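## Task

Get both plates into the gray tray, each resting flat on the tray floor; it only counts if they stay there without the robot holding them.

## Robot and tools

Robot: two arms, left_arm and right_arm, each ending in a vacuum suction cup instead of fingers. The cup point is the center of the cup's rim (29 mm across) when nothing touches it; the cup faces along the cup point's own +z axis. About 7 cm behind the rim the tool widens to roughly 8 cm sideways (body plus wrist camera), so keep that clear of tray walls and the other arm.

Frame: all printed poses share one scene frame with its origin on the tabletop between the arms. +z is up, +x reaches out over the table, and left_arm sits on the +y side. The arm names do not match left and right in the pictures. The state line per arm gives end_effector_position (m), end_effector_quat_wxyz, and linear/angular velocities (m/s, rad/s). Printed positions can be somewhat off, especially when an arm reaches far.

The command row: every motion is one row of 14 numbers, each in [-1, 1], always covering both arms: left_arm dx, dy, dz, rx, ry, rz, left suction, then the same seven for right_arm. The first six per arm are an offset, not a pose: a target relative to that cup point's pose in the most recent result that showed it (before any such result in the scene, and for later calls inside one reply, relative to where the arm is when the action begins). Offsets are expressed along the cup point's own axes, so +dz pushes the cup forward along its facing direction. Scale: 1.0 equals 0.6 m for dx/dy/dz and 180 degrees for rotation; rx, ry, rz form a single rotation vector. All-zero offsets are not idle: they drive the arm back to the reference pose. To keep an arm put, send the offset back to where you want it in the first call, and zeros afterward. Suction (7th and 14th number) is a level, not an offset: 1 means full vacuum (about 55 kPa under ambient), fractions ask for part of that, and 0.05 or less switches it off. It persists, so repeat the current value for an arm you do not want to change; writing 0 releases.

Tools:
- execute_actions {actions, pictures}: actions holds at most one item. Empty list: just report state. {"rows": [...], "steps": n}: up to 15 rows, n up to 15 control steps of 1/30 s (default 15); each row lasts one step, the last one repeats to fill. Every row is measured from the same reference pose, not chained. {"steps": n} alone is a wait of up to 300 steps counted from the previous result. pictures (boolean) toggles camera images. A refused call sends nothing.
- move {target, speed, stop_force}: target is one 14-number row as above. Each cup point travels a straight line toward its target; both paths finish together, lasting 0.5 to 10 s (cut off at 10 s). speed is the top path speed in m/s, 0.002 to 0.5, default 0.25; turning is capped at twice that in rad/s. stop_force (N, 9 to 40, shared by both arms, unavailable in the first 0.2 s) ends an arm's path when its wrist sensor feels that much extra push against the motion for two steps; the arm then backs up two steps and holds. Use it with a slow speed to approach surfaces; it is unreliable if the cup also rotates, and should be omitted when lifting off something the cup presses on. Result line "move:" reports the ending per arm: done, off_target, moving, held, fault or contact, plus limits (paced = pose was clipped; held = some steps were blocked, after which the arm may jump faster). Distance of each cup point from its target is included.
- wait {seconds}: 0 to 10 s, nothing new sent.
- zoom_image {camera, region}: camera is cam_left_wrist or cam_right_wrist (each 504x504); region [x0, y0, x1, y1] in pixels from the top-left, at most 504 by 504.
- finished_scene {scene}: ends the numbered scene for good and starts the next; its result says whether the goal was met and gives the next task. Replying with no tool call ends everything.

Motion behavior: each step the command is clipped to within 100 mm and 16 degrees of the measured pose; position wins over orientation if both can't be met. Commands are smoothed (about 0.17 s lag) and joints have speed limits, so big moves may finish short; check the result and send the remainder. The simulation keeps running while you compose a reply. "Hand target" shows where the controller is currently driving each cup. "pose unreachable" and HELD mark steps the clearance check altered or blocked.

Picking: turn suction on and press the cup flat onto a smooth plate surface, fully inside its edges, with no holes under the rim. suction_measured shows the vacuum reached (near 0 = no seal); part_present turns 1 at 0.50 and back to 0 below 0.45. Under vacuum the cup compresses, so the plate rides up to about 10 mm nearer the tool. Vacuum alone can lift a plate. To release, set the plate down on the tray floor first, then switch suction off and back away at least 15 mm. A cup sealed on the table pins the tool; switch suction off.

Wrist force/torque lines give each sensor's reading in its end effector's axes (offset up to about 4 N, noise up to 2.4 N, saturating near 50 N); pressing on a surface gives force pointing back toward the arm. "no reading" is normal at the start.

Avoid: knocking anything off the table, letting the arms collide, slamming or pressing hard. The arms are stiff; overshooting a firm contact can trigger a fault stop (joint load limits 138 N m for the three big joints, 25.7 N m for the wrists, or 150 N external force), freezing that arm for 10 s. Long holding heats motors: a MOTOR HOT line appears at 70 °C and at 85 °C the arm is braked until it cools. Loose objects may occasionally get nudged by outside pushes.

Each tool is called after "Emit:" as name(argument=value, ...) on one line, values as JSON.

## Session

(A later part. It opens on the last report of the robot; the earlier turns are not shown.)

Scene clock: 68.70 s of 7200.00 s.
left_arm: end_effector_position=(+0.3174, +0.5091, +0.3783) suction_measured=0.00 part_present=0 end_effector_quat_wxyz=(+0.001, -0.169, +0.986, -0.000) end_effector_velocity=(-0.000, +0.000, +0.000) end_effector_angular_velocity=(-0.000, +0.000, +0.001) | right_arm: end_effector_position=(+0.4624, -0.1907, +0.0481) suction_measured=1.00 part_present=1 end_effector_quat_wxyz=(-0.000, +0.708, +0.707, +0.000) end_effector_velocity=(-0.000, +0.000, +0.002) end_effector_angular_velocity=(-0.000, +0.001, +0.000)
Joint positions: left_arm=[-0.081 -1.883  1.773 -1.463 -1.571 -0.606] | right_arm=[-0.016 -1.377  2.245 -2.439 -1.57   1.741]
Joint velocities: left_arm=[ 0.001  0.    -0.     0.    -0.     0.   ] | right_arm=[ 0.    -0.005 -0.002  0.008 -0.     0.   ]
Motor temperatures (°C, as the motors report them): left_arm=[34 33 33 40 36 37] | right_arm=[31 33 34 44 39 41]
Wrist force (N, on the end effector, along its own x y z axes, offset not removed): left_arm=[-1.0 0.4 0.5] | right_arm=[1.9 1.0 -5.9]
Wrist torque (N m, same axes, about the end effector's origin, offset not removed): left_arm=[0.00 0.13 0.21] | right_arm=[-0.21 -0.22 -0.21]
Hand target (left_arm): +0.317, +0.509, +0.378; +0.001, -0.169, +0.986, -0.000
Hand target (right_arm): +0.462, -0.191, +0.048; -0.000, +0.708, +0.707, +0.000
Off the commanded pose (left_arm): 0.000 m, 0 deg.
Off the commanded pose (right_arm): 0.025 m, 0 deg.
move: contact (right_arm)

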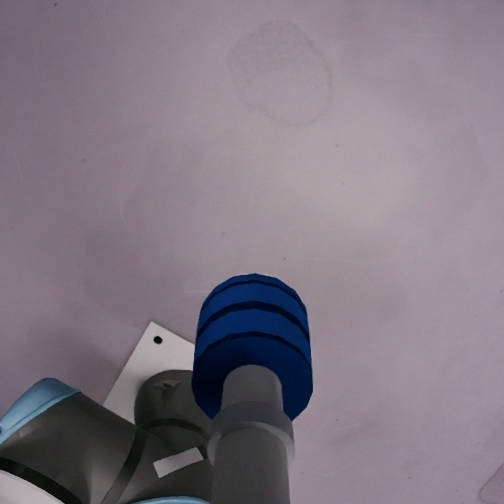

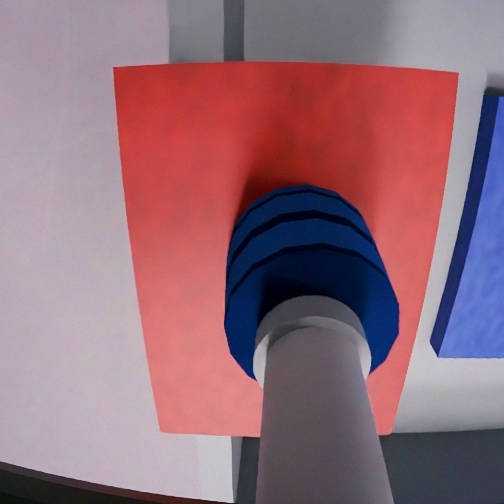

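Emit:
move(target=[0,0,0,0,0,0,0,0,0.13,-0.03,0,0,0,1], speed=0.1)

Emit:
move(target=[0,0,0,0,0,0,0,0,0,0.085,0,0,0,1], speed=0.06)

Emit:
move(target=[0,0,0,0,0,0,0,0,0,0.04,0,0,0,1], speed=0.008, stop_force=10)

Emit:
execute_actions(actions=[{"rows":[[0,0,0,0,0,0,0,0,0,0,0,0,0,0]],"steps":5}], pictures=false)

Emit:
move(target=[0,0,0,0,0,0,0,0,0,-0.14,0,0,0,0])

Emit:
move(target=[0,0,0,0,0,0,0,0.017,-0.265,0,0,0,0,0])

Emit:
move(target=[0,0,0,0,0,0,0,0,0,0.095,0,0,0,1], speed=0.1)

Emit:
move(target=[0,0,0,0,0,0,0,0,0,0.05,0,0,0,1], speed=0.01, stop_force=10)

Emit:
move(target=[0,0,0,0,0,0,0,0,-0.03,-0.008,0,0,0,1], speed=0.02)

Emit:
move(target=[0,0,0,0,0,0,0,0,0,0.02,0,0,0,1], speed=0.006, stop_force=10)

Emit:
execute_actions(actions=[{"rows":[[0,0,0,0,0,0,0,0,0,0,0,0,0,0]],"steps":5}], pictures=false)

Emit:
move(target=[0,0,0,0,0,0,0,0,0,-0.14,0,0,0,0])

Emit:
move(target=[0,0,0,0,0,0,0,-0.017,0.295,0,0,0,0,0])

Emit:
move(target=[0,0,0,0,0,0,0,0,0,0.105,0,0,0,1], speed=0.1)

Emit:
move(target=[0,0,0,0,0,0,0,0,0,0.05,0,0,0,1], speed=0.01, stop_force=10)

Emit:
move(target=[0,0,0,0,0,0,0,0,0,-0.12,0,0,0,1], speed=0.15)

Emit:
move(target=[0,0,0,0,0,0,0,0,-0.183,0,0,0,0,1], speed=0.15)

Emit:
move(target=[0,0,0,0,0,0,0,0,0,0.08,0,0,0,1], speed=0.02, stop_force=10)

Scene clock: 95.20 s of 7200.00 s.
left_arm: end_effector_position=(+0.3174, +0.5091, +0.3783) suction_measured=0.00 part_present=0 end_effector_quat_wxyz=(+0.001, -0.169, +0.986, -0.000) end_effector_velocity=(-0.000, -0.000, -0.000) end_effector_angular_velocity=(-0.000, +0.000, -0.000) | right_arm: end_effector_position=(+0.5402, -0.1907, +0.0660) suction_measured=0.98 part_present=1 end_effector_quat_wxyz=(-0.000, +0.708, +0.707, +0.000) end_effector_velocity=(+0.002, +0.000, +0.000) end_effector_angular_velocity=(-0.000, +0.000, -0.001)
Joint positions: left_arm=[-0.081 -1.883  1.773 -1.463 -1.571 -0.606] | right_arm=[-0.041 -1.272  2.034 -2.333 -1.57   1.715]
Joint velocities: left_arm=[ 0. -0.  0.  0. -0.  0.] | right_arm=[ 0.     0.003 -0.005  0.003  0.     0.001]
Motor temperatures (°C, as the motors report them): left_arm=[34 33 33 40 36 37] | right_arm=[31 33 34 44 39 41]
Wrist force (N, on the end effector, along its own x y z axes, offset not removed): left_arm=[4.2 -1.4 -0.8] | right_arm=[3.8 1.5 0.6]
Wrist torque (N m, same axes, about the end effector's origin, offset not removed): left_arm=[-0.17 -0.50 0.08] | right_arm=[0.11 -0.70 -0.15]
Hand target (left_arm): +0.317, +0.509, +0.378; +0.001, -0.169, +0.986, -0.000
Hand target (right_arm): +0.540, -0.191, +0.066; -0.000, +0.708, +0.707, +0.000
Off the commanded pose (left_arm): 0.000 m, 0 deg.
Off the commanded pose (right_arm): 0.000 m, 0 deg.
move: done

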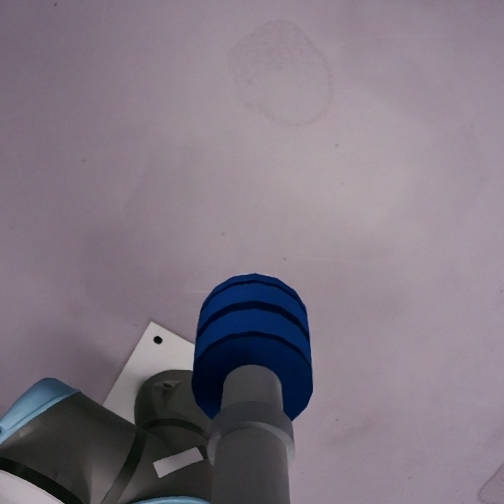

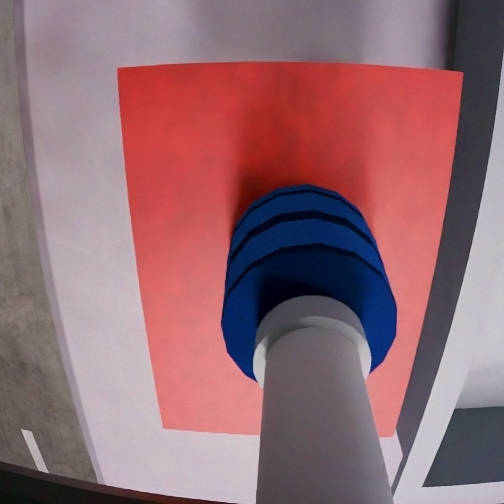

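Scene clock: 96.47 s of 7200.00 s.
left_arm: end_effector_position=(+0.3174, +0.5091, +0.3783) suction_measured=0.00 part_present=0 end_effector_quat_wxyz=(+0.001, -0.169, +0.986, -0.000) end_effector_velocity=(+0.000, -0.000, -0.000) end_effector_angular_velocity=(+0.000, -0.000, -0.001) | right_arm: end_effector_position=(+0.5402, -0.1908, +0.0151) suction_measured=0.96 part_present=1 end_effector_quat_wxyz=(-0.000, +0.708, +0.707, +0.000) end_effector_velocity=(-0.000, +0.000, -0.002) end_effector_angular_velocity=(-0.000, +0.001, +0.001)
Joint positions: left_arm=[-0.081 -1.883  1.773 -1.463 -1.571 -0.606] | right_arm=[-0.041 -1.173  2.072 -2.471 -1.57   1.715]
Joint velocities: left_arm=[-0.001  0.     0.    -0.     0.    -0.   ] | right_arm=[ 0.     0.005  0.001 -0.005 -0.    -0.   ]
Motor temperatures (°C, as the motors report them): left_arm=[34 33 33 40 36 37] | right_arm=[31 33 34 44 39 41]
Wrist force (N, on the end effector, along its own x y z axes, offset not removed): left_arm=[5.6 2.8 0.8] | right_arm=[3.8 -0.6 -0.9]
Wrist torque (N m, same axes, about the end effector's origin, offset not removed): left_arm=[0.16 -0.77 0.22] | right_arm=[-0.18 -0.63 -0.11]
Hand target (left_arm): +0.317, +0.509, +0.378; +0.001, -0.169, +0.986, -0.000
Hand target (right_arm): +0.540, -0.191, +0.015; -0.000, +0.708, +0.707, +0.000
Off the commanded pose (left_arm): 0.000 m, 0 deg.
Off the commanded pose (right_arm): 0.000 m, 0 deg.
move: done

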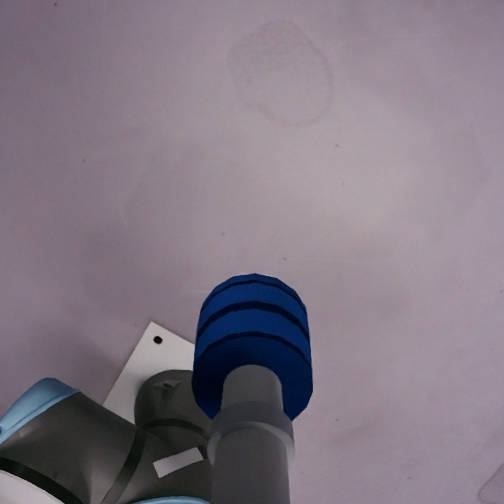

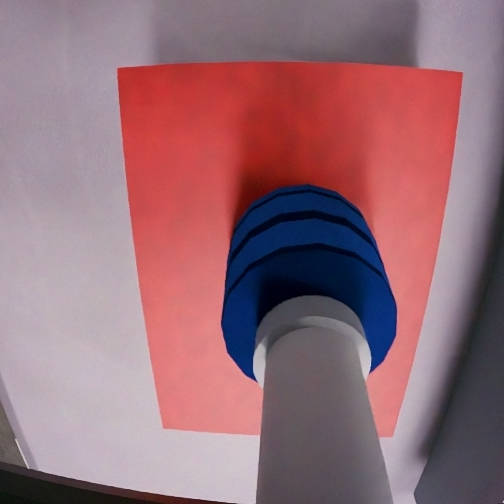

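Scene clock: 98.93 s of 7200.00 s.
left_arm: end_effector_position=(+0.3174, +0.5091, +0.3783) suction_measured=0.00 part_present=0 end_effector_quat_wxyz=(+0.001, -0.169, +0.986, -0.000) end_effector_velocity=(+0.000, -0.001, -0.000) end_effector_angular_velocity=(-0.000, +0.000, -0.002) | right_arm: end_effector_position=(+0.5402, -0.1908, -0.0017) suction_measured=0.98 part_present=1 end_effector_quat_wxyz=(-0.000, +0.708, +0.707, +0.000) end_effector_velocity=(-0.001, -0.000, +0.002) end_effector_angular_velocity=(-0.001, +0.004, +0.000)
Joint positions: left_arm=[-0.081 -1.883  1.773 -1.463 -1.571 -0.606] | right_arm=[-0.041 -1.137  2.081 -2.515 -1.57   1.715]
Joint velocities: left_arm=[-0.002  0.     0.     0.    -0.    -0.   ] | right_arm=[-0.001 -0.005  0.001  0.009  0.    -0.001]
Motor temperatures (°C, as the motors report them): left_arm=[34 33 33 40 36 37] | right_arm=[31 33 34 44 39 41]
Wrist force (N, on the end effector, along its own x y z axes, offset not removed): left_arm=[-0.1 1.5 1.0] | right_arm=[3.8 4.8 -30.1]
Wrist torque (N m, same axes, about the end effector's origin, offset not removed): left_arm=[0.19 0.02 0.07] | right_arm=[0.23 -0.62 -0.23]
Hand target (left_arm): +0.317, +0.509, +0.378; +0.001, -0.169, +0.986, -0.000
Hand target (right_arm): +0.540, -0.191, -0.001; -0.000, +0.708, +0.707, +0.001
Off the commanded pose (left_arm): 0.000 m, 0 deg.
Off the commanded pose (right_arm): 0.007 m, 0 deg.
move: contact (right_arm)

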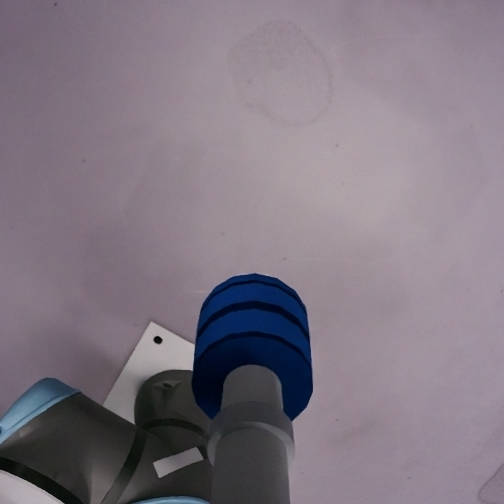

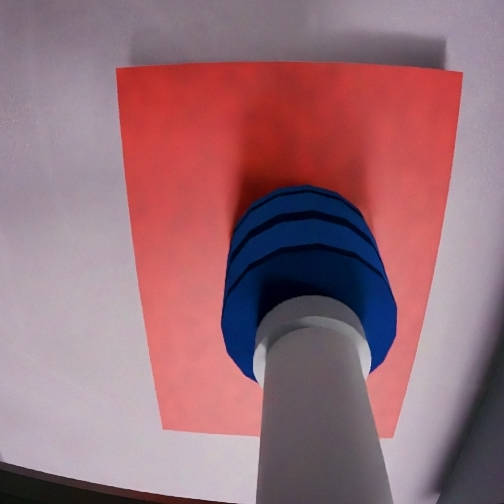

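Scene clock: 99.10 s of 7200.00 s.
left_arm: end_effector_position=(+0.3174, +0.5091, +0.3783) suction_measured=0.00 part_present=0 end_effector_quat_wxyz=(+0.001, -0.169, +0.986, -0.000) end_effector_velocity=(-0.000, -0.000, +0.000) end_effector_angular_velocity=(-0.000, +0.000, +0.000) | right_arm: end_effector_position=(+0.5402, -0.1908, -0.0016) suction_measured=0.00 part_present=0 end_effector_quat_wxyz=(-0.000, +0.708, +0.707, +0.000) end_effector_velocity=(+0.000, -0.000, -0.000) end_effector_angular_velocity=(+0.000, -0.000, -0.001)
Joint positions: left_arm=[-0.081 -1.883  1.773 -1.463 -1.571 -0.606] | right_arm=[-0.041 -1.137  2.081 -2.515 -1.57   1.715]
Joint velocities: left_arm=[ 0. -0. -0.  0. -0.  0.] | right_arm=[-0.     0.001 -0.001 -0.     0.     0.001]
Motor temperatures (°C, as the motors report them): left_arm=[34 33 33 40 36 37] | right_arm=[31 33 34 44 39 41]
Wrist force (N, on the end effector, along its own x y z axes, offset not removed): left_arm=[0.0 -2.3 -1.4] | right_arm=[1.9 0.9 -36.4]
Wrist torque (N m, same axes, about the end effector's origin, offset not removed): left_arm=[-0.38 0.08 -0.04] | right_arm=[-0.12 -0.27 -0.23]
Hand target (left_arm): +0.317, +0.509, +0.378; +0.001, -0.169, +0.986, -0.000
Hand target (right_arm): +0.540, -0.191, -0.002; -0.000, +0.708, +0.707, +0.000
Off the commanded pose (left_arm): 0.000 m, 0 deg.
Off the commanded pose (right_arm): 0.000 m, 0 deg.
Steps of this call (steps 1 to 5: all 5 steps of this action). Readings (end_effector_position | what the end effector reports):
1: left_arm (+0.3174, +0.5091, +0.3783) | right_arm (+0.5401, -0.1908, -0.0016) | left_arm suction_measured=0.00 part_present=0 | right_arm suction_measured=0.23 part_present=0
2: left_arm (+0.3174, +0.5091, +0.3783) | right_arm (+0.5402, -0.1908, -0.0016) | left_arm suction_measured=0.00 part_present=0 | right_arm suction_measured=0.00 part_present=0
4: left_arm (+0.3174, +0.5091, +0.3783) | right_arm (+0.5402, -0.1908, -0.0016) | left_arm suction_measured=0.00 part_present=0 | right_arm suction_measured=0.00 part_present=0
5: the state above

Scene clock: 100.30 s of 7200.00 s.
left_arm: end_effector_position=(+0.3174, +0.5091, +0.3783) suction_measured=0.00 part_present=0 end_effector_quat_wxyz=(+0.001, -0.169, +0.986, -0.000) end_effector_velocity=(-0.000, -0.000, -0.000) end_effector_angular_velocity=(-0.001, +0.000, -0.001) | right_arm: end_effector_position=(+0.5402, -0.1907, +0.0824) suction_measured=0.00 part_present=0 end_effector_quat_wxyz=(-0.000, +0.708, +0.707, +0.001) end_effector_velocity=(+0.000, -0.000, +0.001) end_effector_angular_velocity=(-0.000, +0.001, +0.001)
Joint positions: left_arm=[-0.081 -1.883  1.773 -1.463 -1.571 -0.606] | right_arm=[-0.041 -1.301  2.018 -2.288 -1.57   1.715]
Joint velocities: left_arm=[-0.001  0.     0.    -0.    -0.001 -0.   ] | right_arm=[-0.001 -0.002 -0.002  0.005  0.    -0.002]
Motor temperatures (°C, as the motors report them): left_arm=[34 33 33 40 36 37] | right_arm=[31 33 34 44 39 41]
Wrist force (N, on the end effector, along its own x y z axes, offset not removed): left_arm=[0.8 1.5 0.9] | right_arm=[1.3 2.5 -1.8]
Wrist torque (N m, same axes, about the end effector's origin, offset not removed): left_arm=[-0.13 -0.18 0.11] | right_arm=[0.23 -0.27 -0.22]
Hand target (left_arm): +0.317, +0.509, +0.378; +0.001, -0.169, +0.986, -0.000
Hand target (right_arm): +0.540, -0.191, +0.083; -0.000, +0.708, +0.707, +0.001
Off the commanded pose (left_arm): 0.000 m, 0 deg.
Off the commanded pose (right_arm): 0.000 m, 0 deg.
move: done

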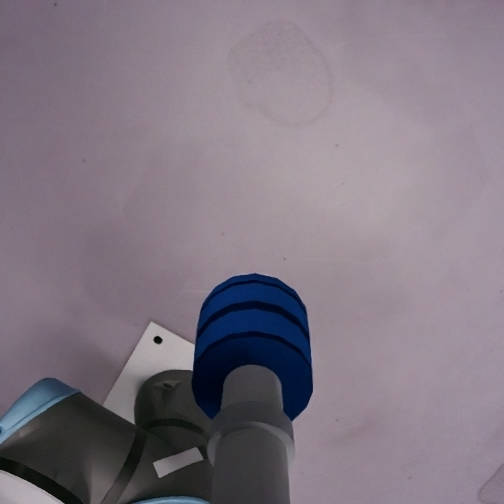

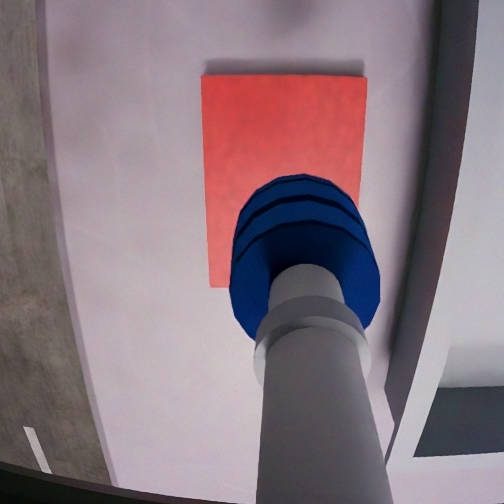

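Scene clock: 101.57 s of 7200.00 s.
left_arm: end_effector_position=(+0.3174, +0.5091, +0.3783) suction_measured=0.00 part_present=0 end_effector_quat_wxyz=(+0.001, -0.169, +0.986, -0.000) end_effector_velocity=(-0.000, -0.000, -0.000) end_effector_angular_velocity=(+0.000, +0.000, -0.001) | right_arm: end_effector_position=(+0.3814, -0.1803, +0.0825) suction_measured=0.00 part_present=0 end_effector_quat_wxyz=(-0.000, +0.708, +0.707, +0.000) end_effector_velocity=(-0.002, +0.000, +0.001) end_effector_angular_velocity=(+0.000, -0.001, -0.000)
Joint positions: left_arm=[-0.081 -1.883  1.773 -1.463 -1.571 -0.606] | right_arm=[ 0.05  -1.607  2.375 -2.34  -1.57   1.806]
Joint velocities: left_arm=[-0.001 -0.     0.    -0.     0.     0.   ] | right_arm=[ 0.002 -0.005  0.002  0.002  0.     0.002]
Motor temperatures (°C, as the motors report them): left_arm=[34 33 33 40 36 37] | right_arm=[31 33 34 44 39 41]
Wrist force (N, on the end effector, along its own x y z axes, offset not removed): left_arm=[1.4 -3.3 0.2] | right_arm=[3.2 1.4 -1.1]
Wrist torque (N m, same axes, about the end effector's origin, offset not removed): left_arm=[-0.64 -0.30 -0.03] | right_arm=[0.02 -0.65 -0.31]
Hand target (left_arm): +0.317, +0.509, +0.378; +0.001, -0.169, +0.986, -0.000
Hand target (right_arm): +0.381, -0.180, +0.083; -0.000, +0.708, +0.707, +0.000
Off the commanded pose (left_arm): 0.000 m, 0 deg.
Off the commanded pose (right_arm): 0.000 m, 0 deg.
move: done

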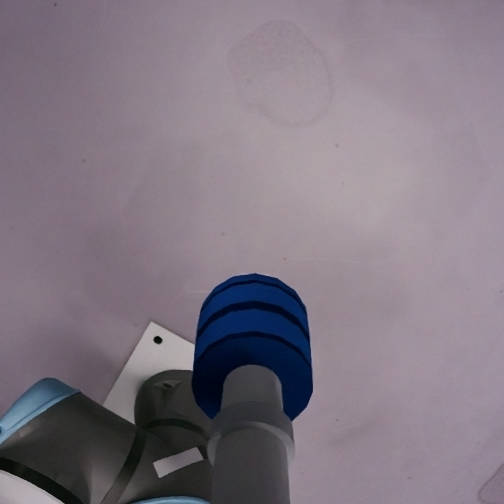

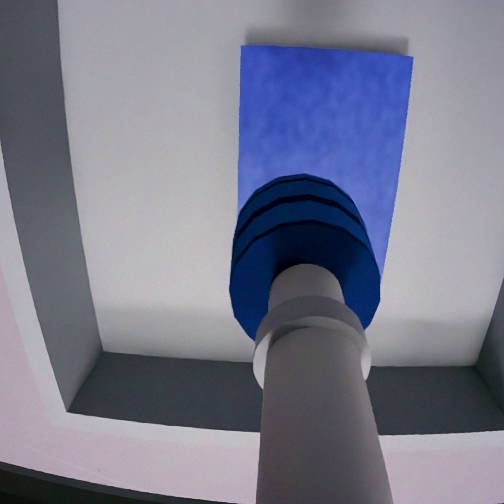

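Scene clock: 102.60 s of 7200.00 s.
left_arm: end_effector_position=(+0.3174, +0.5091, +0.3783) suction_measured=0.00 part_present=0 end_effector_quat_wxyz=(+0.001, -0.169, +0.986, -0.000) end_effector_velocity=(+0.000, -0.001, +0.000) end_effector_angular_velocity=(+0.001, -0.000, -0.002) | right_arm: end_effector_position=(+0.3813, -0.1803, +0.0256) suction_measured=0.00 part_present=0 end_effector_quat_wxyz=(-0.000, +0.708, +0.707, +0.000) end_effector_velocity=(+0.000, +0.000, -0.002) end_effector_angular_velocity=(+0.001, -0.002, -0.001)
Joint positions: left_arm=[-0.081 -1.883  1.773 -1.463 -1.571 -0.606] | right_arm=[ 0.05  -1.453  2.438 -2.556 -1.57   1.806]
Joint velocities: left_arm=[-0.002 -0.    -0.    -0.     0.001 -0.   ] | right_arm=[ 0.001  0.006  0.001 -0.009  0.     0.002]
Motor temperatures (°C, as the motors report them): left_arm=[34 33 33 40 36 37] | right_arm=[31 33 34 44 39 41]
Wrist force (N, on the end effector, along its own x y z axes, offset not removed): left_arm=[-2.9 0.5 4.4] | right_arm=[2.5 0.1 0.4]
Wrist torque (N m, same axes, about the end effector's origin, offset not removed): left_arm=[-0.16 0.48 0.06] | right_arm=[-0.01 -0.42 -0.25]
Hand target (left_arm): +0.317, +0.509, +0.378; +0.001, -0.169, +0.986, -0.000
Hand target (right_arm): +0.381, -0.180, +0.025; -0.000, +0.708, +0.707, +0.000
Off the commanded pose (left_arm): 0.000 m, 0 deg.
Off the commanded pose (right_arm): 0.000 m, 0 deg.
move: done

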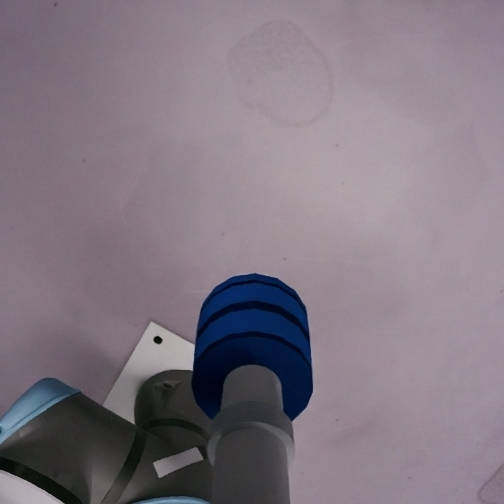

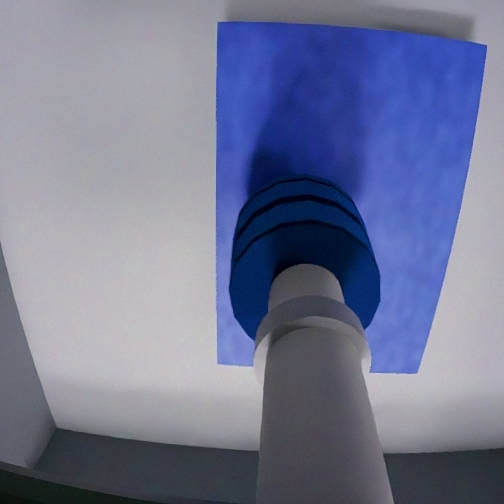

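Scene clock: 105.27 s of 7200.00 s.
left_arm: end_effector_position=(+0.3174, +0.5091, +0.3783) suction_measured=0.00 part_present=0 end_effector_quat_wxyz=(+0.001, -0.169, +0.986, -0.000) end_effector_velocity=(-0.000, +0.000, +0.000) end_effector_angular_velocity=(+0.000, -0.000, +0.001) | right_arm: end_effector_position=(+0.3813, -0.1804, +0.0028) suction_measured=0.96 part_present=1 end_effector_quat_wxyz=(-0.000, +0.708, +0.707, +0.000) end_effector_velocity=(-0.000, -0.000, +0.003) end_effector_angular_velocity=(-0.001, +0.002, -0.000)
Joint positions: left_arm=[-0.081 -1.883  1.773 -1.463 -1.571 -0.606] | right_arm=[ 0.05  -1.381  2.456 -2.646 -1.57   1.806]
Joint velocities: left_arm=[ 0.001 -0.    -0.     0.     0.     0.   ] | right_arm=[-0.    -0.01  -0.003  0.014 -0.     0.   ]
Motor temperatures (°C, as the motors report them): left_arm=[34 33 33 40 36 37] | right_arm=[31 33 34 44 39 41]
Wrist force (N, on the end effector, along its own x y z axes, offset not removed): left_arm=[1.8 0.1 1.2] | right_arm=[0.2 -7.1 -43.5]
Wrist torque (N m, same axes, about the end effector's origin, offset not removed): left_arm=[0.02 -0.16 -0.01] | right_arm=[-0.22 -0.49 -0.18]
Hand target (left_arm): +0.317, +0.509, +0.378; +0.001, -0.169, +0.986, -0.000
Hand target (right_arm): +0.381, -0.180, +0.003; -0.000, +0.708, +0.707, +0.000
Off the commanded pose (left_arm): 0.000 m, 0 deg.
Off the commanded pose (right_arm): 0.007 m, 0 deg.
move: contact (right_arm)

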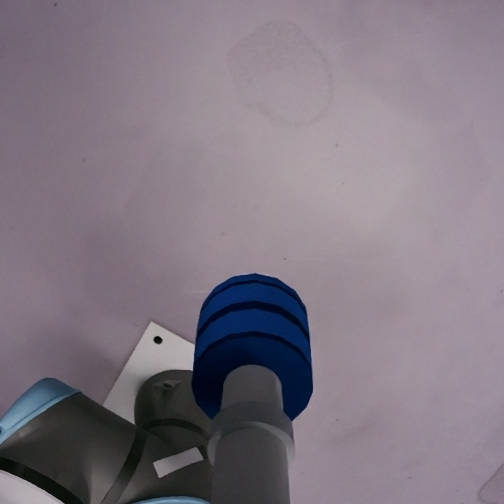

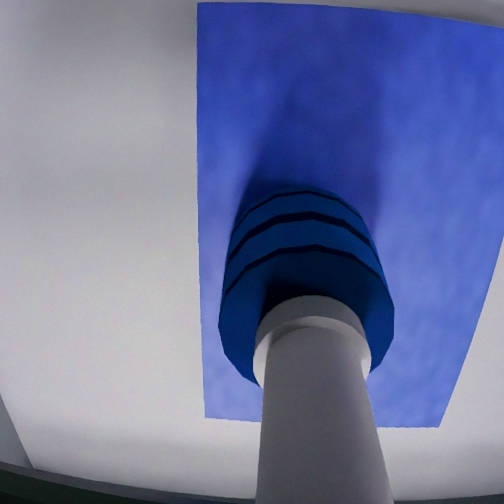

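Scene clock: 106.50 s of 7200.00 s.
left_arm: end_effector_position=(+0.3174, +0.5091, +0.3783) suction_measured=0.00 part_present=0 end_effector_quat_wxyz=(+0.001, -0.169, +0.986, -0.000) end_effector_velocity=(-0.000, -0.001, -0.000) end_effector_angular_velocity=(-0.001, +0.000, -0.001) | right_arm: end_effector_position=(+0.3634, -0.1803, +0.0076) suction_measured=1.00 part_present=1 end_effector_quat_wxyz=(-0.000, +0.708, +0.707, +0.000) end_effector_velocity=(-0.001, -0.000, +0.001) end_effector_angular_velocity=(+0.000, -0.000, +0.000)
Joint positions: left_arm=[-0.081 -1.883  1.773 -1.463 -1.571 -0.606] | right_arm=[ 0.062 -1.426  2.492 -2.638 -1.57   1.818]
Joint velocities: left_arm=[-0.001  0.     0.     0.    -0.001  0.   ] | right_arm=[ 0.001 -0.004  0.003  0.001  0.     0.   ]
Motor temperatures (°C, as the motors report them): left_arm=[34 33 33 40 36 37] | right_arm=[31 33 34 44 39 41]
Wrist force (N, on the end effector, along its own x y z axes, offset not removed): left_arm=[-0.1 3.5 -0.5] | right_arm=[3.8 0.4 -1.1]
Wrist torque (N m, same axes, about the end effector's origin, offset not removed): left_arm=[0.37 0.18 0.10] | right_arm=[-0.10 -0.58 -0.12]
Hand target (left_arm): +0.317, +0.509, +0.378; +0.001, -0.169, +0.986, -0.000
Hand target (right_arm): +0.363, -0.180, +0.008; -0.000, +0.708, +0.707, +0.000
Off the commanded pose (left_arm): 0.000 m, 0 deg.
Off the commanded pose (right_arm): 0.000 m, 0 deg.
move: done

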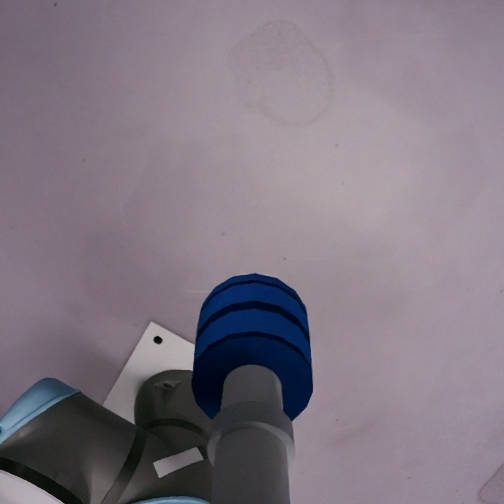

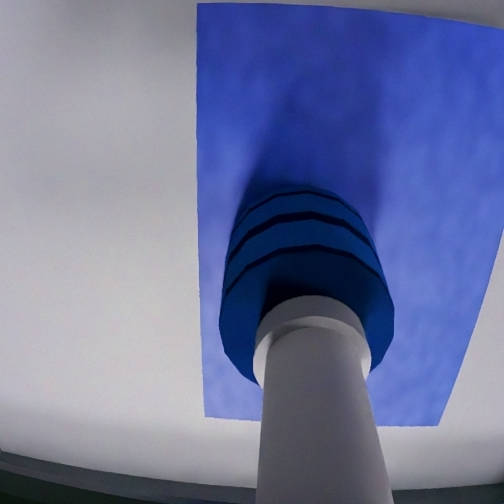

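Scene clock: 107.63 s of 7200.00 s.
left_arm: end_effector_position=(+0.3174, +0.5091, +0.3783) suction_measured=0.00 part_present=0 end_effector_quat_wxyz=(+0.001, -0.169, +0.986, -0.000) end_effector_velocity=(+0.000, +0.000, +0.000) end_effector_angular_velocity=(-0.000, -0.000, +0.001) | right_arm: end_effector_position=(+0.3633, -0.1803, +0.0030) suction_measured=0.99 part_present=1 end_effector_quat_wxyz=(-0.001, +0.708, +0.707, +0.000) end_effector_velocity=(-0.001, +0.000, +0.002) end_effector_angular_velocity=(-0.000, +0.001, +0.002)
Joint positions: left_arm=[-0.081 -1.883  1.773 -1.463 -1.571 -0.606] | right_arm=[ 0.062 -1.41   2.496 -2.657 -1.57   1.818]
Joint velocities: left_arm=[ 0.001  0.    -0.    -0.    -0.    -0.   ] | right_arm=[ 0.002 -0.008 -0.002  0.01  -0.    -0.   ]
Motor temperatures (°C, as the motors report them): left_arm=[34 33 33 40 36 37] | right_arm=[31 33 34 44 39 41]
Wrist force (N, on the end effector, along its own x y z axes, offset not removed): left_arm=[0.8 -1.1 1.0] | right_arm=[-0.6 -3.3 -32.0]
Wrist torque (N m, same axes, about the end effector's origin, offset not removed): left_arm=[-0.14 0.01 0.01] | right_arm=[-0.01 -0.20 -0.17]
Hand target (left_arm): +0.317, +0.509, +0.378; +0.001, -0.169, +0.986, -0.000
Hand target (right_arm): +0.363, -0.180, +0.003; -0.000, +0.708, +0.707, +0.000
Off the commanded pose (left_arm): 0.000 m, 0 deg.
Off the commanded pose (right_arm): 0.007 m, 0 deg.
move: contact (right_arm)

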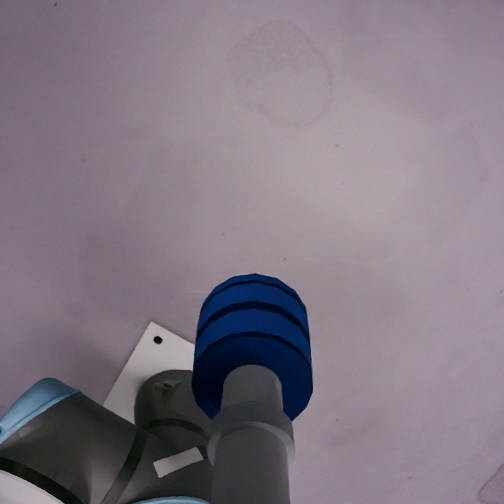

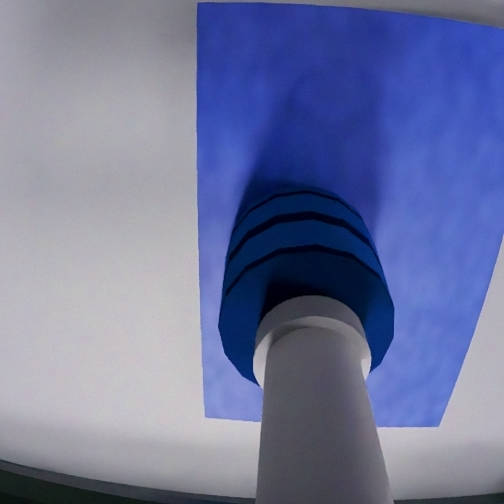

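Scene clock: 107.80 s of 7200.00 s.
left_arm: end_effector_position=(+0.3174, +0.5091, +0.3783) suction_measured=0.00 part_present=0 end_effector_quat_wxyz=(+0.001, -0.169, +0.986, -0.000) end_effector_velocity=(+0.000, +0.000, +0.000) end_effector_angular_velocity=(+0.000, -0.000, +0.001) | right_arm: end_effector_position=(+0.3634, -0.1803, +0.0030) suction_measured=0.00 part_present=0 end_effector_quat_wxyz=(-0.001, +0.708, +0.707, +0.000) end_effector_velocity=(-0.000, +0.000, -0.000) end_effector_angular_velocity=(-0.000, +0.000, +0.000)
Joint positions: left_arm=[-0.081 -1.883  1.773 -1.463 -1.571 -0.606] | right_arm=[ 0.062 -1.41   2.496 -2.656 -1.57   1.818]
Joint velocities: left_arm=[ 0.001  0.    -0.     0.     0.    -0.   ] | right_arm=[ 0.001 -0.     0.     0.     0.     0.001]
Motor temperatures (°C, as the motors report them): left_arm=[34 33 33 40 36 37] | right_arm=[31 33 34 44 39 41]
Wrist force (N, on the end effector, along its own x y z axes, offset not removed): left_arm=[2.3 -0.5 -1.6] | right_arm=[-1.1 -5.4 -40.7]
Wrist torque (N m, same axes, about the end effector's origin, offset not removed): left_arm=[-0.19 -0.15 0.20] | right_arm=[0.00 -0.29 -0.18]
Hand target (left_arm): +0.317, +0.509, +0.378; +0.001, -0.169, +0.986, -0.000
Hand target (right_arm): +0.363, -0.180, +0.003; -0.001, +0.708, +0.707, +0.000
Off the commanded pose (left_arm): 0.000 m, 0 deg.
Off the commanded pose (right_arm): 0.000 m, 0 deg.
Steps of this call (steps 1 to 5: all 5 steps of this action). Readings (end_effector_position | what the end effector reports):
1: left_arm (+0.3174, +0.5091, +0.3783) | right_arm (+0.3633, -0.1803, +0.0030) | left_arm suction_measured=0.00 part_present=0 | right_arm suction_measured=0.23 part_present=0
2: left_arm (+0.3174, +0.5091, +0.3783) | right_arm (+0.3634, -0.1803, +0.0030) | left_arm suction_measured=0.00 part_present=0 | right_arm suction_measured=0.00 part_present=0
4: left_arm (+0.3174, +0.5091, +0.3783) | right_arm (+0.3634, -0.1803, +0.0030) | left_arm suction_measured=0.00 part_present=0 | right_arm suction_measured=0.00 part_present=0
5: the state above

Scene clock: 109.00 s of 7200.00 s.
left_arm: end_effector_position=(+0.3174, +0.5091, +0.3783) suction_measured=0.00 part_present=0 end_effector_quat_wxyz=(+0.001, -0.169, +0.986, -0.000) end_effector_velocity=(-0.000, +0.001, +0.000) end_effector_angular_velocity=(+0.000, -0.000, +0.002) | right_arm: end_effector_position=(+0.3634, -0.1803, +0.0870) suction_measured=0.00 part_present=0 end_effector_quat_wxyz=(-0.000, +0.708, +0.707, +0.001) end_effector_velocity=(-0.000, -0.001, +0.002) end_effector_angular_velocity=(-0.001, +0.002, -0.002)
Joint positions: left_arm=[-0.081 -1.883  1.773 -1.463 -1.571 -0.606] | right_arm=[ 0.062 -1.657  2.405 -2.32  -1.57   1.818]
Joint velocities: left_arm=[ 0.002  0.    -0.    -0.     0.001 -0.   ] | right_arm=[-0.002 -0.005 -0.003  0.01  -0.     0.001]
Motor temperatures (°C, as the motors report them): left_arm=[34 33 33 40 36 37] | right_arm=[31 33 34 44 39 41]
Wrist force (N, on the end effector, along its own x y z axes, offset not removed): left_arm=[1.0 3.4 2.5] | right_arm=[0.9 1.7 0.9]
Wrist torque (N m, same axes, about the end effector's origin, offset not removed): left_arm=[0.35 0.05 0.11] | right_arm=[0.23 -0.20 -0.17]
Hand target (left_arm): +0.317, +0.509, +0.378; +0.001, -0.169, +0.986, -0.000
Hand target (right_arm): +0.363, -0.180, +0.087; -0.000, +0.708, +0.707, +0.000
Off the commanded pose (left_arm): 0.000 m, 0 deg.
Off the commanded pose (right_arm): 0.000 m, 0 deg.
move: done

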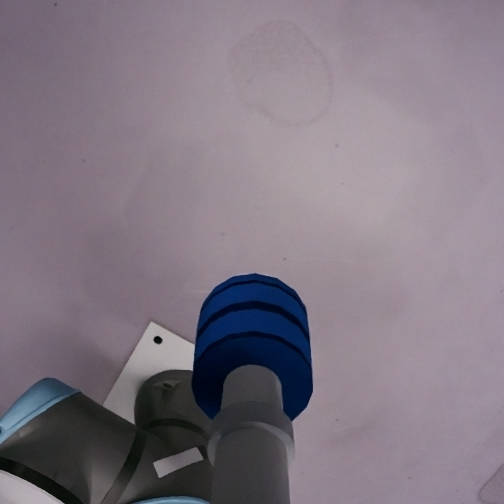

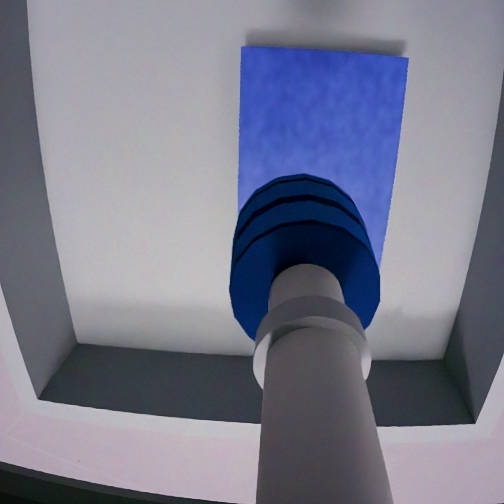

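Scene clock: 110.33 s of 7200.00 s.
left_arm: end_effector_position=(+0.3174, +0.5091, +0.3783) suction_measured=0.00 part_present=0 end_effector_quat_wxyz=(+0.001, -0.169, +0.986, -0.000) end_effector_velocity=(-0.000, -0.000, -0.000) end_effector_angular_velocity=(-0.000, +0.000, -0.000) | right_arm: end_effector_position=(+0.5403, -0.1908, +0.0868) suction_measured=0.00 part_present=0 end_effector_quat_wxyz=(-0.000, +0.708, +0.707, +0.001) end_effector_velocity=(+0.001, +0.000, +0.000) end_effector_angular_velocity=(-0.000, -0.000, -0.001)
Joint positions: left_arm=[-0.081 -1.883  1.773 -1.463 -1.571 -0.606] | right_arm=[-0.041 -1.309  2.014 -2.276 -1.57   1.715]
Joint velocities: left_arm=[-0. -0.  0.  0. -0.  0.] | right_arm=[-0.     0.003 -0.004  0.001 -0.     0.   ]
Motor temperatures (°C, as the motors report them): left_arm=[34 33 33 40 36 37] | right_arm=[31 33 34 44 39 41]
Wrist force (N, on the end effector, along its own x y z axes, offset not removed): left_arm=[-2.3 0.2 5.2] | right_arm=[2.7 1.1 -0.5]
Wrist torque (N m, same axes, about the end effector's origin, offset not removed): left_arm=[0.08 0.45 0.04] | right_arm=[0.10 -0.49 -0.08]
Hand target (left_arm): +0.317, +0.509, +0.378; +0.001, -0.169, +0.986, -0.000
Hand target (right_arm): +0.540, -0.191, +0.087; -0.000, +0.708, +0.707, +0.001
Off the commanded pose (left_arm): 0.000 m, 0 deg.
Off the commanded pose (right_arm): 0.000 m, 0 deg.
move: done

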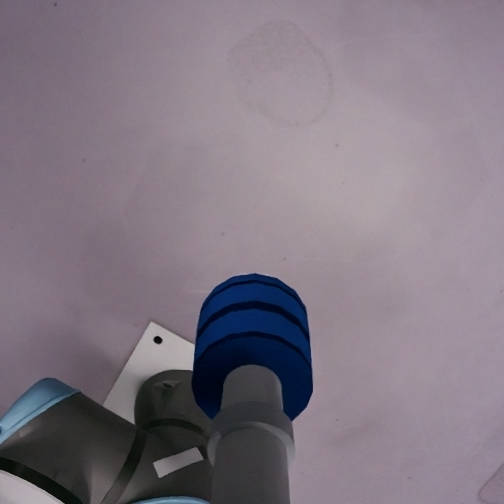

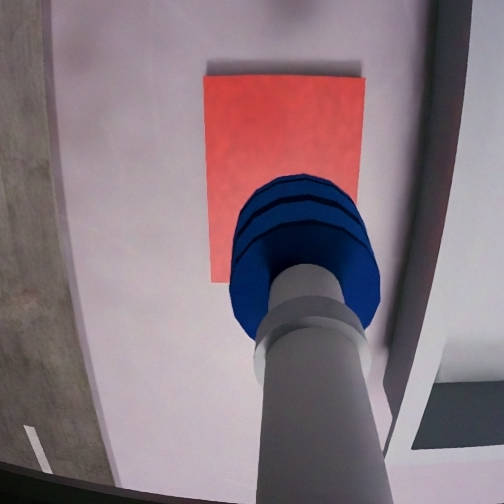

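Scene clock: 111.43 s of 7200.00 s.
left_arm: end_effector_position=(+0.3174, +0.5091, +0.3783) suction_measured=0.00 part_present=0 end_effector_quat_wxyz=(+0.001, -0.169, +0.986, -0.000) end_effector_velocity=(-0.000, -0.000, +0.000) end_effector_angular_velocity=(-0.001, -0.000, +0.000) | right_arm: end_effector_position=(+0.5403, -0.1909, +0.0239) suction_measured=0.00 part_present=0 end_effector_quat_wxyz=(-0.000, +0.708, +0.707, +0.001) end_effector_velocity=(-0.000, +0.000, -0.002) end_effector_angular_velocity=(-0.000, +0.001, -0.001)
Joint positions: left_arm=[-0.081 -1.883  1.773 -1.463 -1.571 -0.606] | right_arm=[-0.042 -1.191  2.067 -2.447 -1.57   1.715]
Joint velocities: left_arm=[ 0.    -0.    -0.    -0.    -0.001 -0.   ] | right_arm=[ 0.     0.005  0.001 -0.005 -0.     0.002]
Motor temperatures (°C, as the motors report them): left_arm=[34 33 33 40 36 37] | right_arm=[31 33 34 44 39 41]
Wrist force (N, on the end effector, along its own x y z axes, offset not removed): left_arm=[0.8 -1.1 -2.5] | right_arm=[1.9 0.3 -1.3]
Wrist torque (N m, same axes, about the end effector's origin, offset not removed): left_arm=[-0.34 -0.03 0.11] | right_arm=[0.04 -0.43 -0.25]
Hand target (left_arm): +0.317, +0.509, +0.378; +0.001, -0.169, +0.986, -0.000
Hand target (right_arm): +0.540, -0.191, +0.024; -0.000, +0.708, +0.707, +0.001
Off the commanded pose (left_arm): 0.000 m, 0 deg.
Off the commanded pose (right_arm): 0.000 m, 0 deg.
move: done

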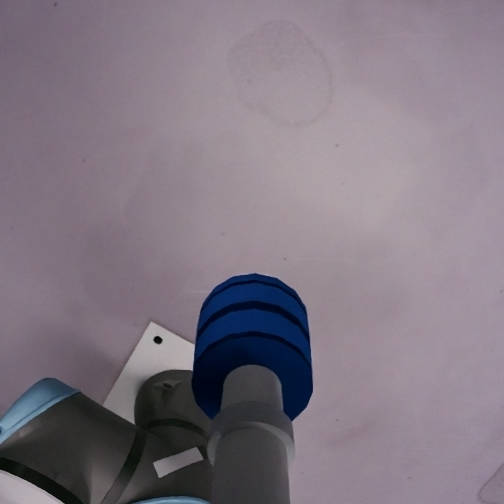

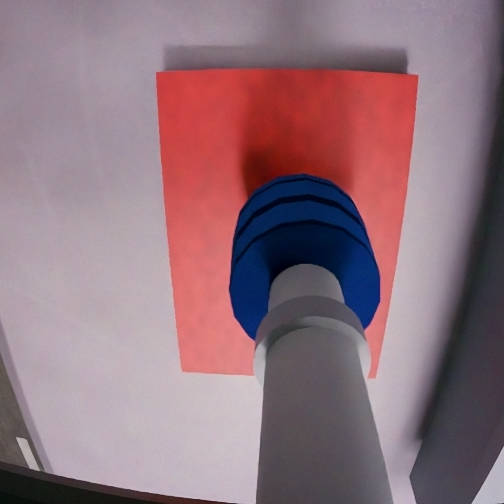

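Scene clock: 114.37 s of 7200.00 s.
left_arm: end_effector_position=(+0.3174, +0.5091, +0.3783) suction_measured=0.00 part_present=0 end_effector_quat_wxyz=(+0.001, -0.169, +0.986, -0.000) end_effector_velocity=(-0.000, +0.000, -0.000) end_effector_angular_velocity=(+0.000, +0.000, +0.001) | right_arm: end_effector_position=(+0.5402, -0.1909, -0.0016) suction_measured=0.98 part_present=1 end_effector_quat_wxyz=(-0.000, +0.708, +0.707, +0.001) end_effector_velocity=(-0.001, +0.001, +0.003) end_effector_angular_velocity=(-0.001, +0.004, +0.001)
Joint positions: left_arm=[-0.081 -1.883  1.773 -1.463 -1.571 -0.606] | right_arm=[-0.042 -1.137  2.081 -2.515 -1.57   1.715]
Joint velocities: left_arm=[ 0.001 -0.     0.     0.     0.    -0.   ] | right_arm=[ 0.002 -0.006 -0.001  0.012  0.     0.   ]
Motor temperatures (°C, as the motors report them): left_arm=[34 33 33 40 36 37] | right_arm=[31 33 34 44 39 41]
Wrist force (N, on the end effector, along its own x y z axes, offset not removed): left_arm=[2.3 1.0 -0.1] | right_arm=[3.5 4.3 -26.6]
Wrist torque (N m, same axes, about the end effector's origin, offset not removed): left_arm=[0.12 -0.16 0.17] | right_arm=[0.00 -0.46 -0.22]
Hand target (left_arm): +0.317, +0.509, +0.378; +0.001, -0.169, +0.986, -0.000
Hand target (right_arm): +0.540, -0.191, -0.001; -0.000, +0.708, +0.707, +0.001
Off the commanded pose (left_arm): 0.000 m, 0 deg.
Off the commanded pose (right_arm): 0.004 m, 0 deg.
move: contact (right_arm)

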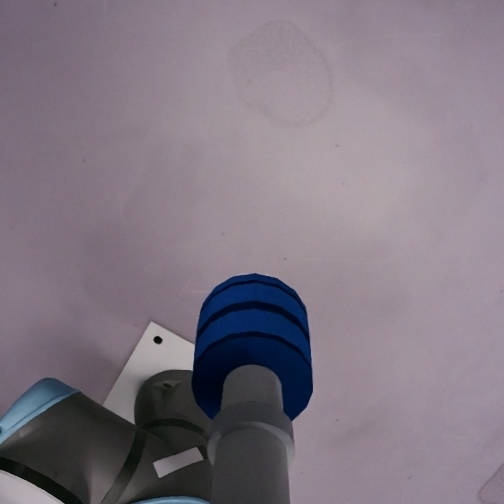

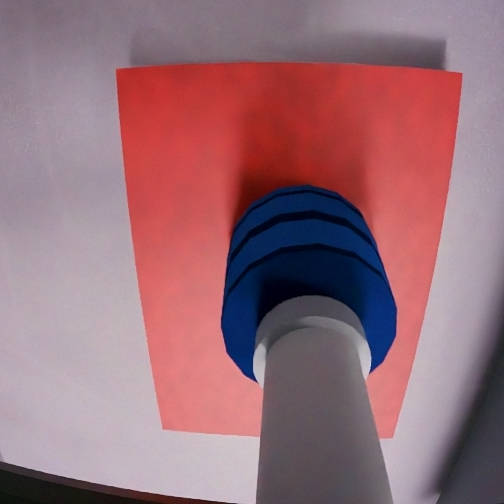

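Scene clock: 115.37 s of 7200.00 s.
left_arm: end_effector_position=(+0.3174, +0.5091, +0.3783) suction_measured=0.00 part_present=0 end_effector_quat_wxyz=(+0.001, -0.169, +0.986, -0.000) end_effector_velocity=(+0.000, -0.000, -0.000) end_effector_angular_velocity=(+0.000, -0.000, -0.000) | right_arm: end_effector_position=(+0.5403, -0.1908, +0.0703) suction_measured=0.98 part_present=1 end_effector_quat_wxyz=(-0.000, +0.708, +0.707, +0.001) end_effector_velocity=(-0.000, +0.000, +0.002) end_effector_angular_velocity=(-0.000, +0.001, +0.004)
Joint positions: left_arm=[-0.081 -1.883  1.773 -1.463 -1.571 -0.606] | right_arm=[-0.041 -1.28   2.03  -2.321 -1.57   1.715]
Joint velocities: left_arm=[-0. -0.  0. -0.  0.  0.] | right_arm=[ 0.    -0.003 -0.002  0.006  0.    -0.004]
Motor temperatures (°C, as the motors report them): left_arm=[34 33 33 40 36 37] | right_arm=[31 33 34 44 39 41]
Wrist force (N, on the end effector, along its own x y z axes, offset not removed): left_arm=[0.6 1.2 -0.1] | right_arm=[1.9 2.1 1.1]
Wrist torque (N m, same axes, about the end effector's origin, offset not removed): left_arm=[-0.10 -0.07 0.21] | right_arm=[0.28 -0.43 -0.17]
Hand target (left_arm): +0.317, +0.509, +0.378; +0.001, -0.169, +0.986, -0.000
Hand target (right_arm): +0.540, -0.191, +0.070; -0.000, +0.708, +0.707, +0.001
Off the commanded pose (left_arm): 0.000 m, 0 deg.
Off the commanded pose (right_arm): 0.000 m, 0 deg.
move: done

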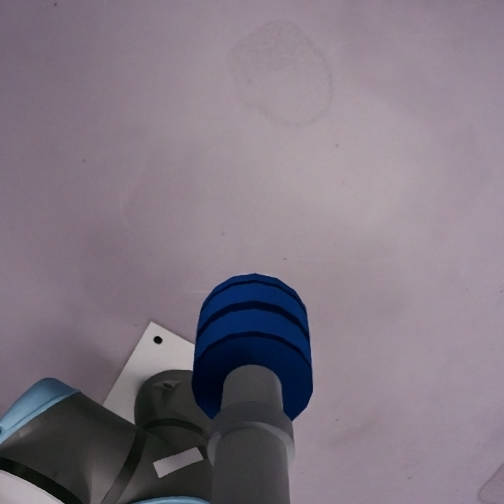

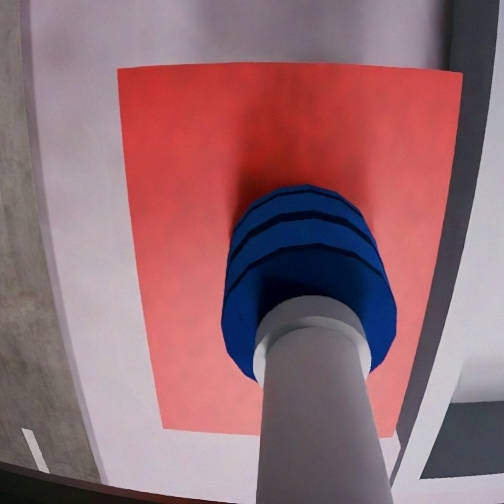

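Scene clock: 116.60 s of 7200.00 s.
left_arm: end_effector_position=(+0.3174, +0.5091, +0.3783) suction_measured=0.00 part_present=0 end_effector_quat_wxyz=(+0.001, -0.169, +0.986, -0.000) end_effector_velocity=(-0.000, -0.000, +0.000) end_effector_angular_velocity=(-0.001, +0.000, -0.001) | right_arm: end_effector_position=(+0.4307, -0.1907, +0.0704) suction_measured=1.00 part_present=1 end_effector_quat_wxyz=(-0.000, +0.708, +0.707, +0.001) end_effector_velocity=(-0.002, -0.000, +0.000) end_effector_angular_velocity=(-0.000, +0.002, -0.000)
Joint positions: left_arm=[-0.081 -1.883  1.773 -1.463 -1.571 -0.606] | right_arm=[-0.002 -1.489  2.297 -2.38  -1.57   1.754]
Joint velocities: left_arm=[-0.001 -0.    -0.     0.    -0.001  0.   ] | right_arm=[ 0.001 -0.005  0.004  0.002  0.     0.001]
Motor temperatures (°C, as the motors report them): left_arm=[34 33 33 40 36 37] | right_arm=[31 33 34 44 39 41]
Wrist force (N, on the end effector, along its own x y z axes, offset not removed): left_arm=[-1.1 0.1 1.6] | right_arm=[1.3 0.8 0.9]
Wrist torque (N m, same axes, about the end effector's origin, offset not removed): left_arm=[-0.23 0.35 0.13] | right_arm=[0.01 -0.25 -0.09]
Hand target (left_arm): +0.317, +0.509, +0.378; +0.001, -0.169, +0.986, -0.000
Hand target (right_arm): +0.430, -0.191, +0.070; -0.000, +0.708, +0.707, +0.001
Off the commanded pose (left_arm): 0.000 m, 0 deg.
Off the commanded pose (right_arm): 0.000 m, 0 deg.
move: done

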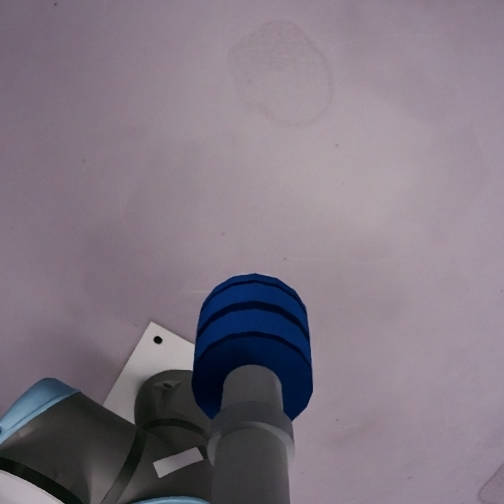

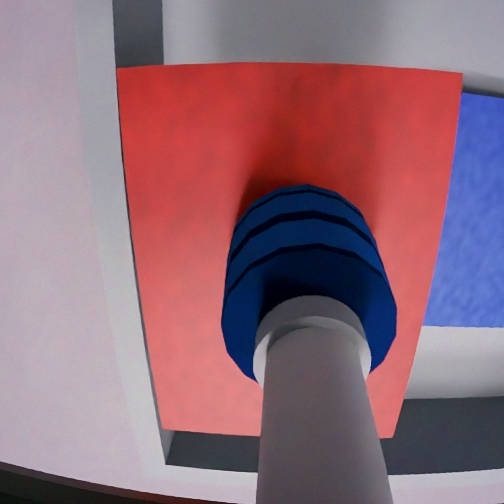

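Scene clock: 119.30 s of 7200.00 s.
left_arm: end_effector_position=(+0.3174, +0.5091, +0.3783) suction_measured=0.00 part_present=0 end_effector_quat_wxyz=(+0.001, -0.169, +0.986, -0.000) end_effector_velocity=(-0.000, +0.000, -0.000) end_effector_angular_velocity=(-0.000, +0.000, +0.000) | right_arm: end_effector_position=(+0.4307, -0.1907, +0.0225) suction_measured=0.99 part_present=1 end_effector_quat_wxyz=(-0.000, +0.708, +0.707, +0.001) end_effector_velocity=(+0.000, -0.000, -0.002) end_effector_angular_velocity=(-0.000, -0.000, -0.000)
Joint positions: left_arm=[-0.081 -1.883  1.773 -1.463 -1.571 -0.606] | right_arm=[-0.002 -1.369  2.342 -2.545 -1.57   1.754]
Joint velocities: left_arm=[ 0.  0.  0.  0. -0. -0.] | right_arm=[-0.001  0.005  0.001 -0.006 -0.    -0.   ]
Motor temperatures (°C, as the motors report them): left_arm=[34 33 33 40 36 37] | right_arm=[31 33 34 44 39 41]
Wrist force (N, on the end effector, along its own x y z axes, offset not removed): left_arm=[2.3 1.1 2.2] | right_arm=[2.9 1.8 1.9]
Wrist torque (N m, same axes, about the end effector's origin, offset not removed): left_arm=[0.04 -0.22 -0.05] | right_arm=[0.17 -0.48 -0.17]
Hand target (left_arm): +0.317, +0.509, +0.378; +0.001, -0.169, +0.986, -0.000
Hand target (right_arm): +0.431, -0.191, +0.022; -0.000, +0.708, +0.707, +0.001
Off the commanded pose (left_arm): 0.000 m, 0 deg.
Off the commanded pose (right_arm): 0.000 m, 0 deg.
move: done

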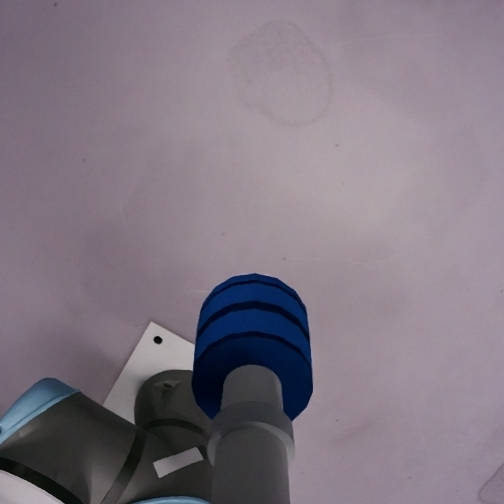

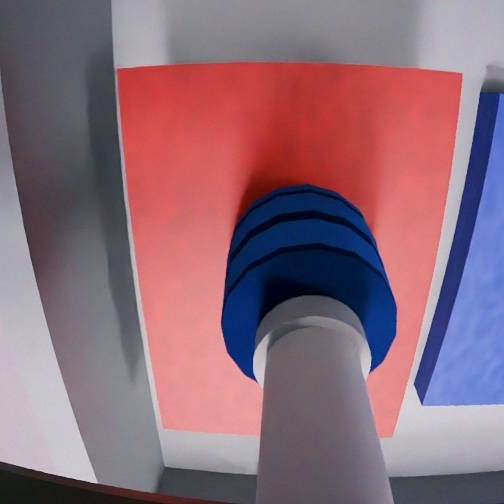

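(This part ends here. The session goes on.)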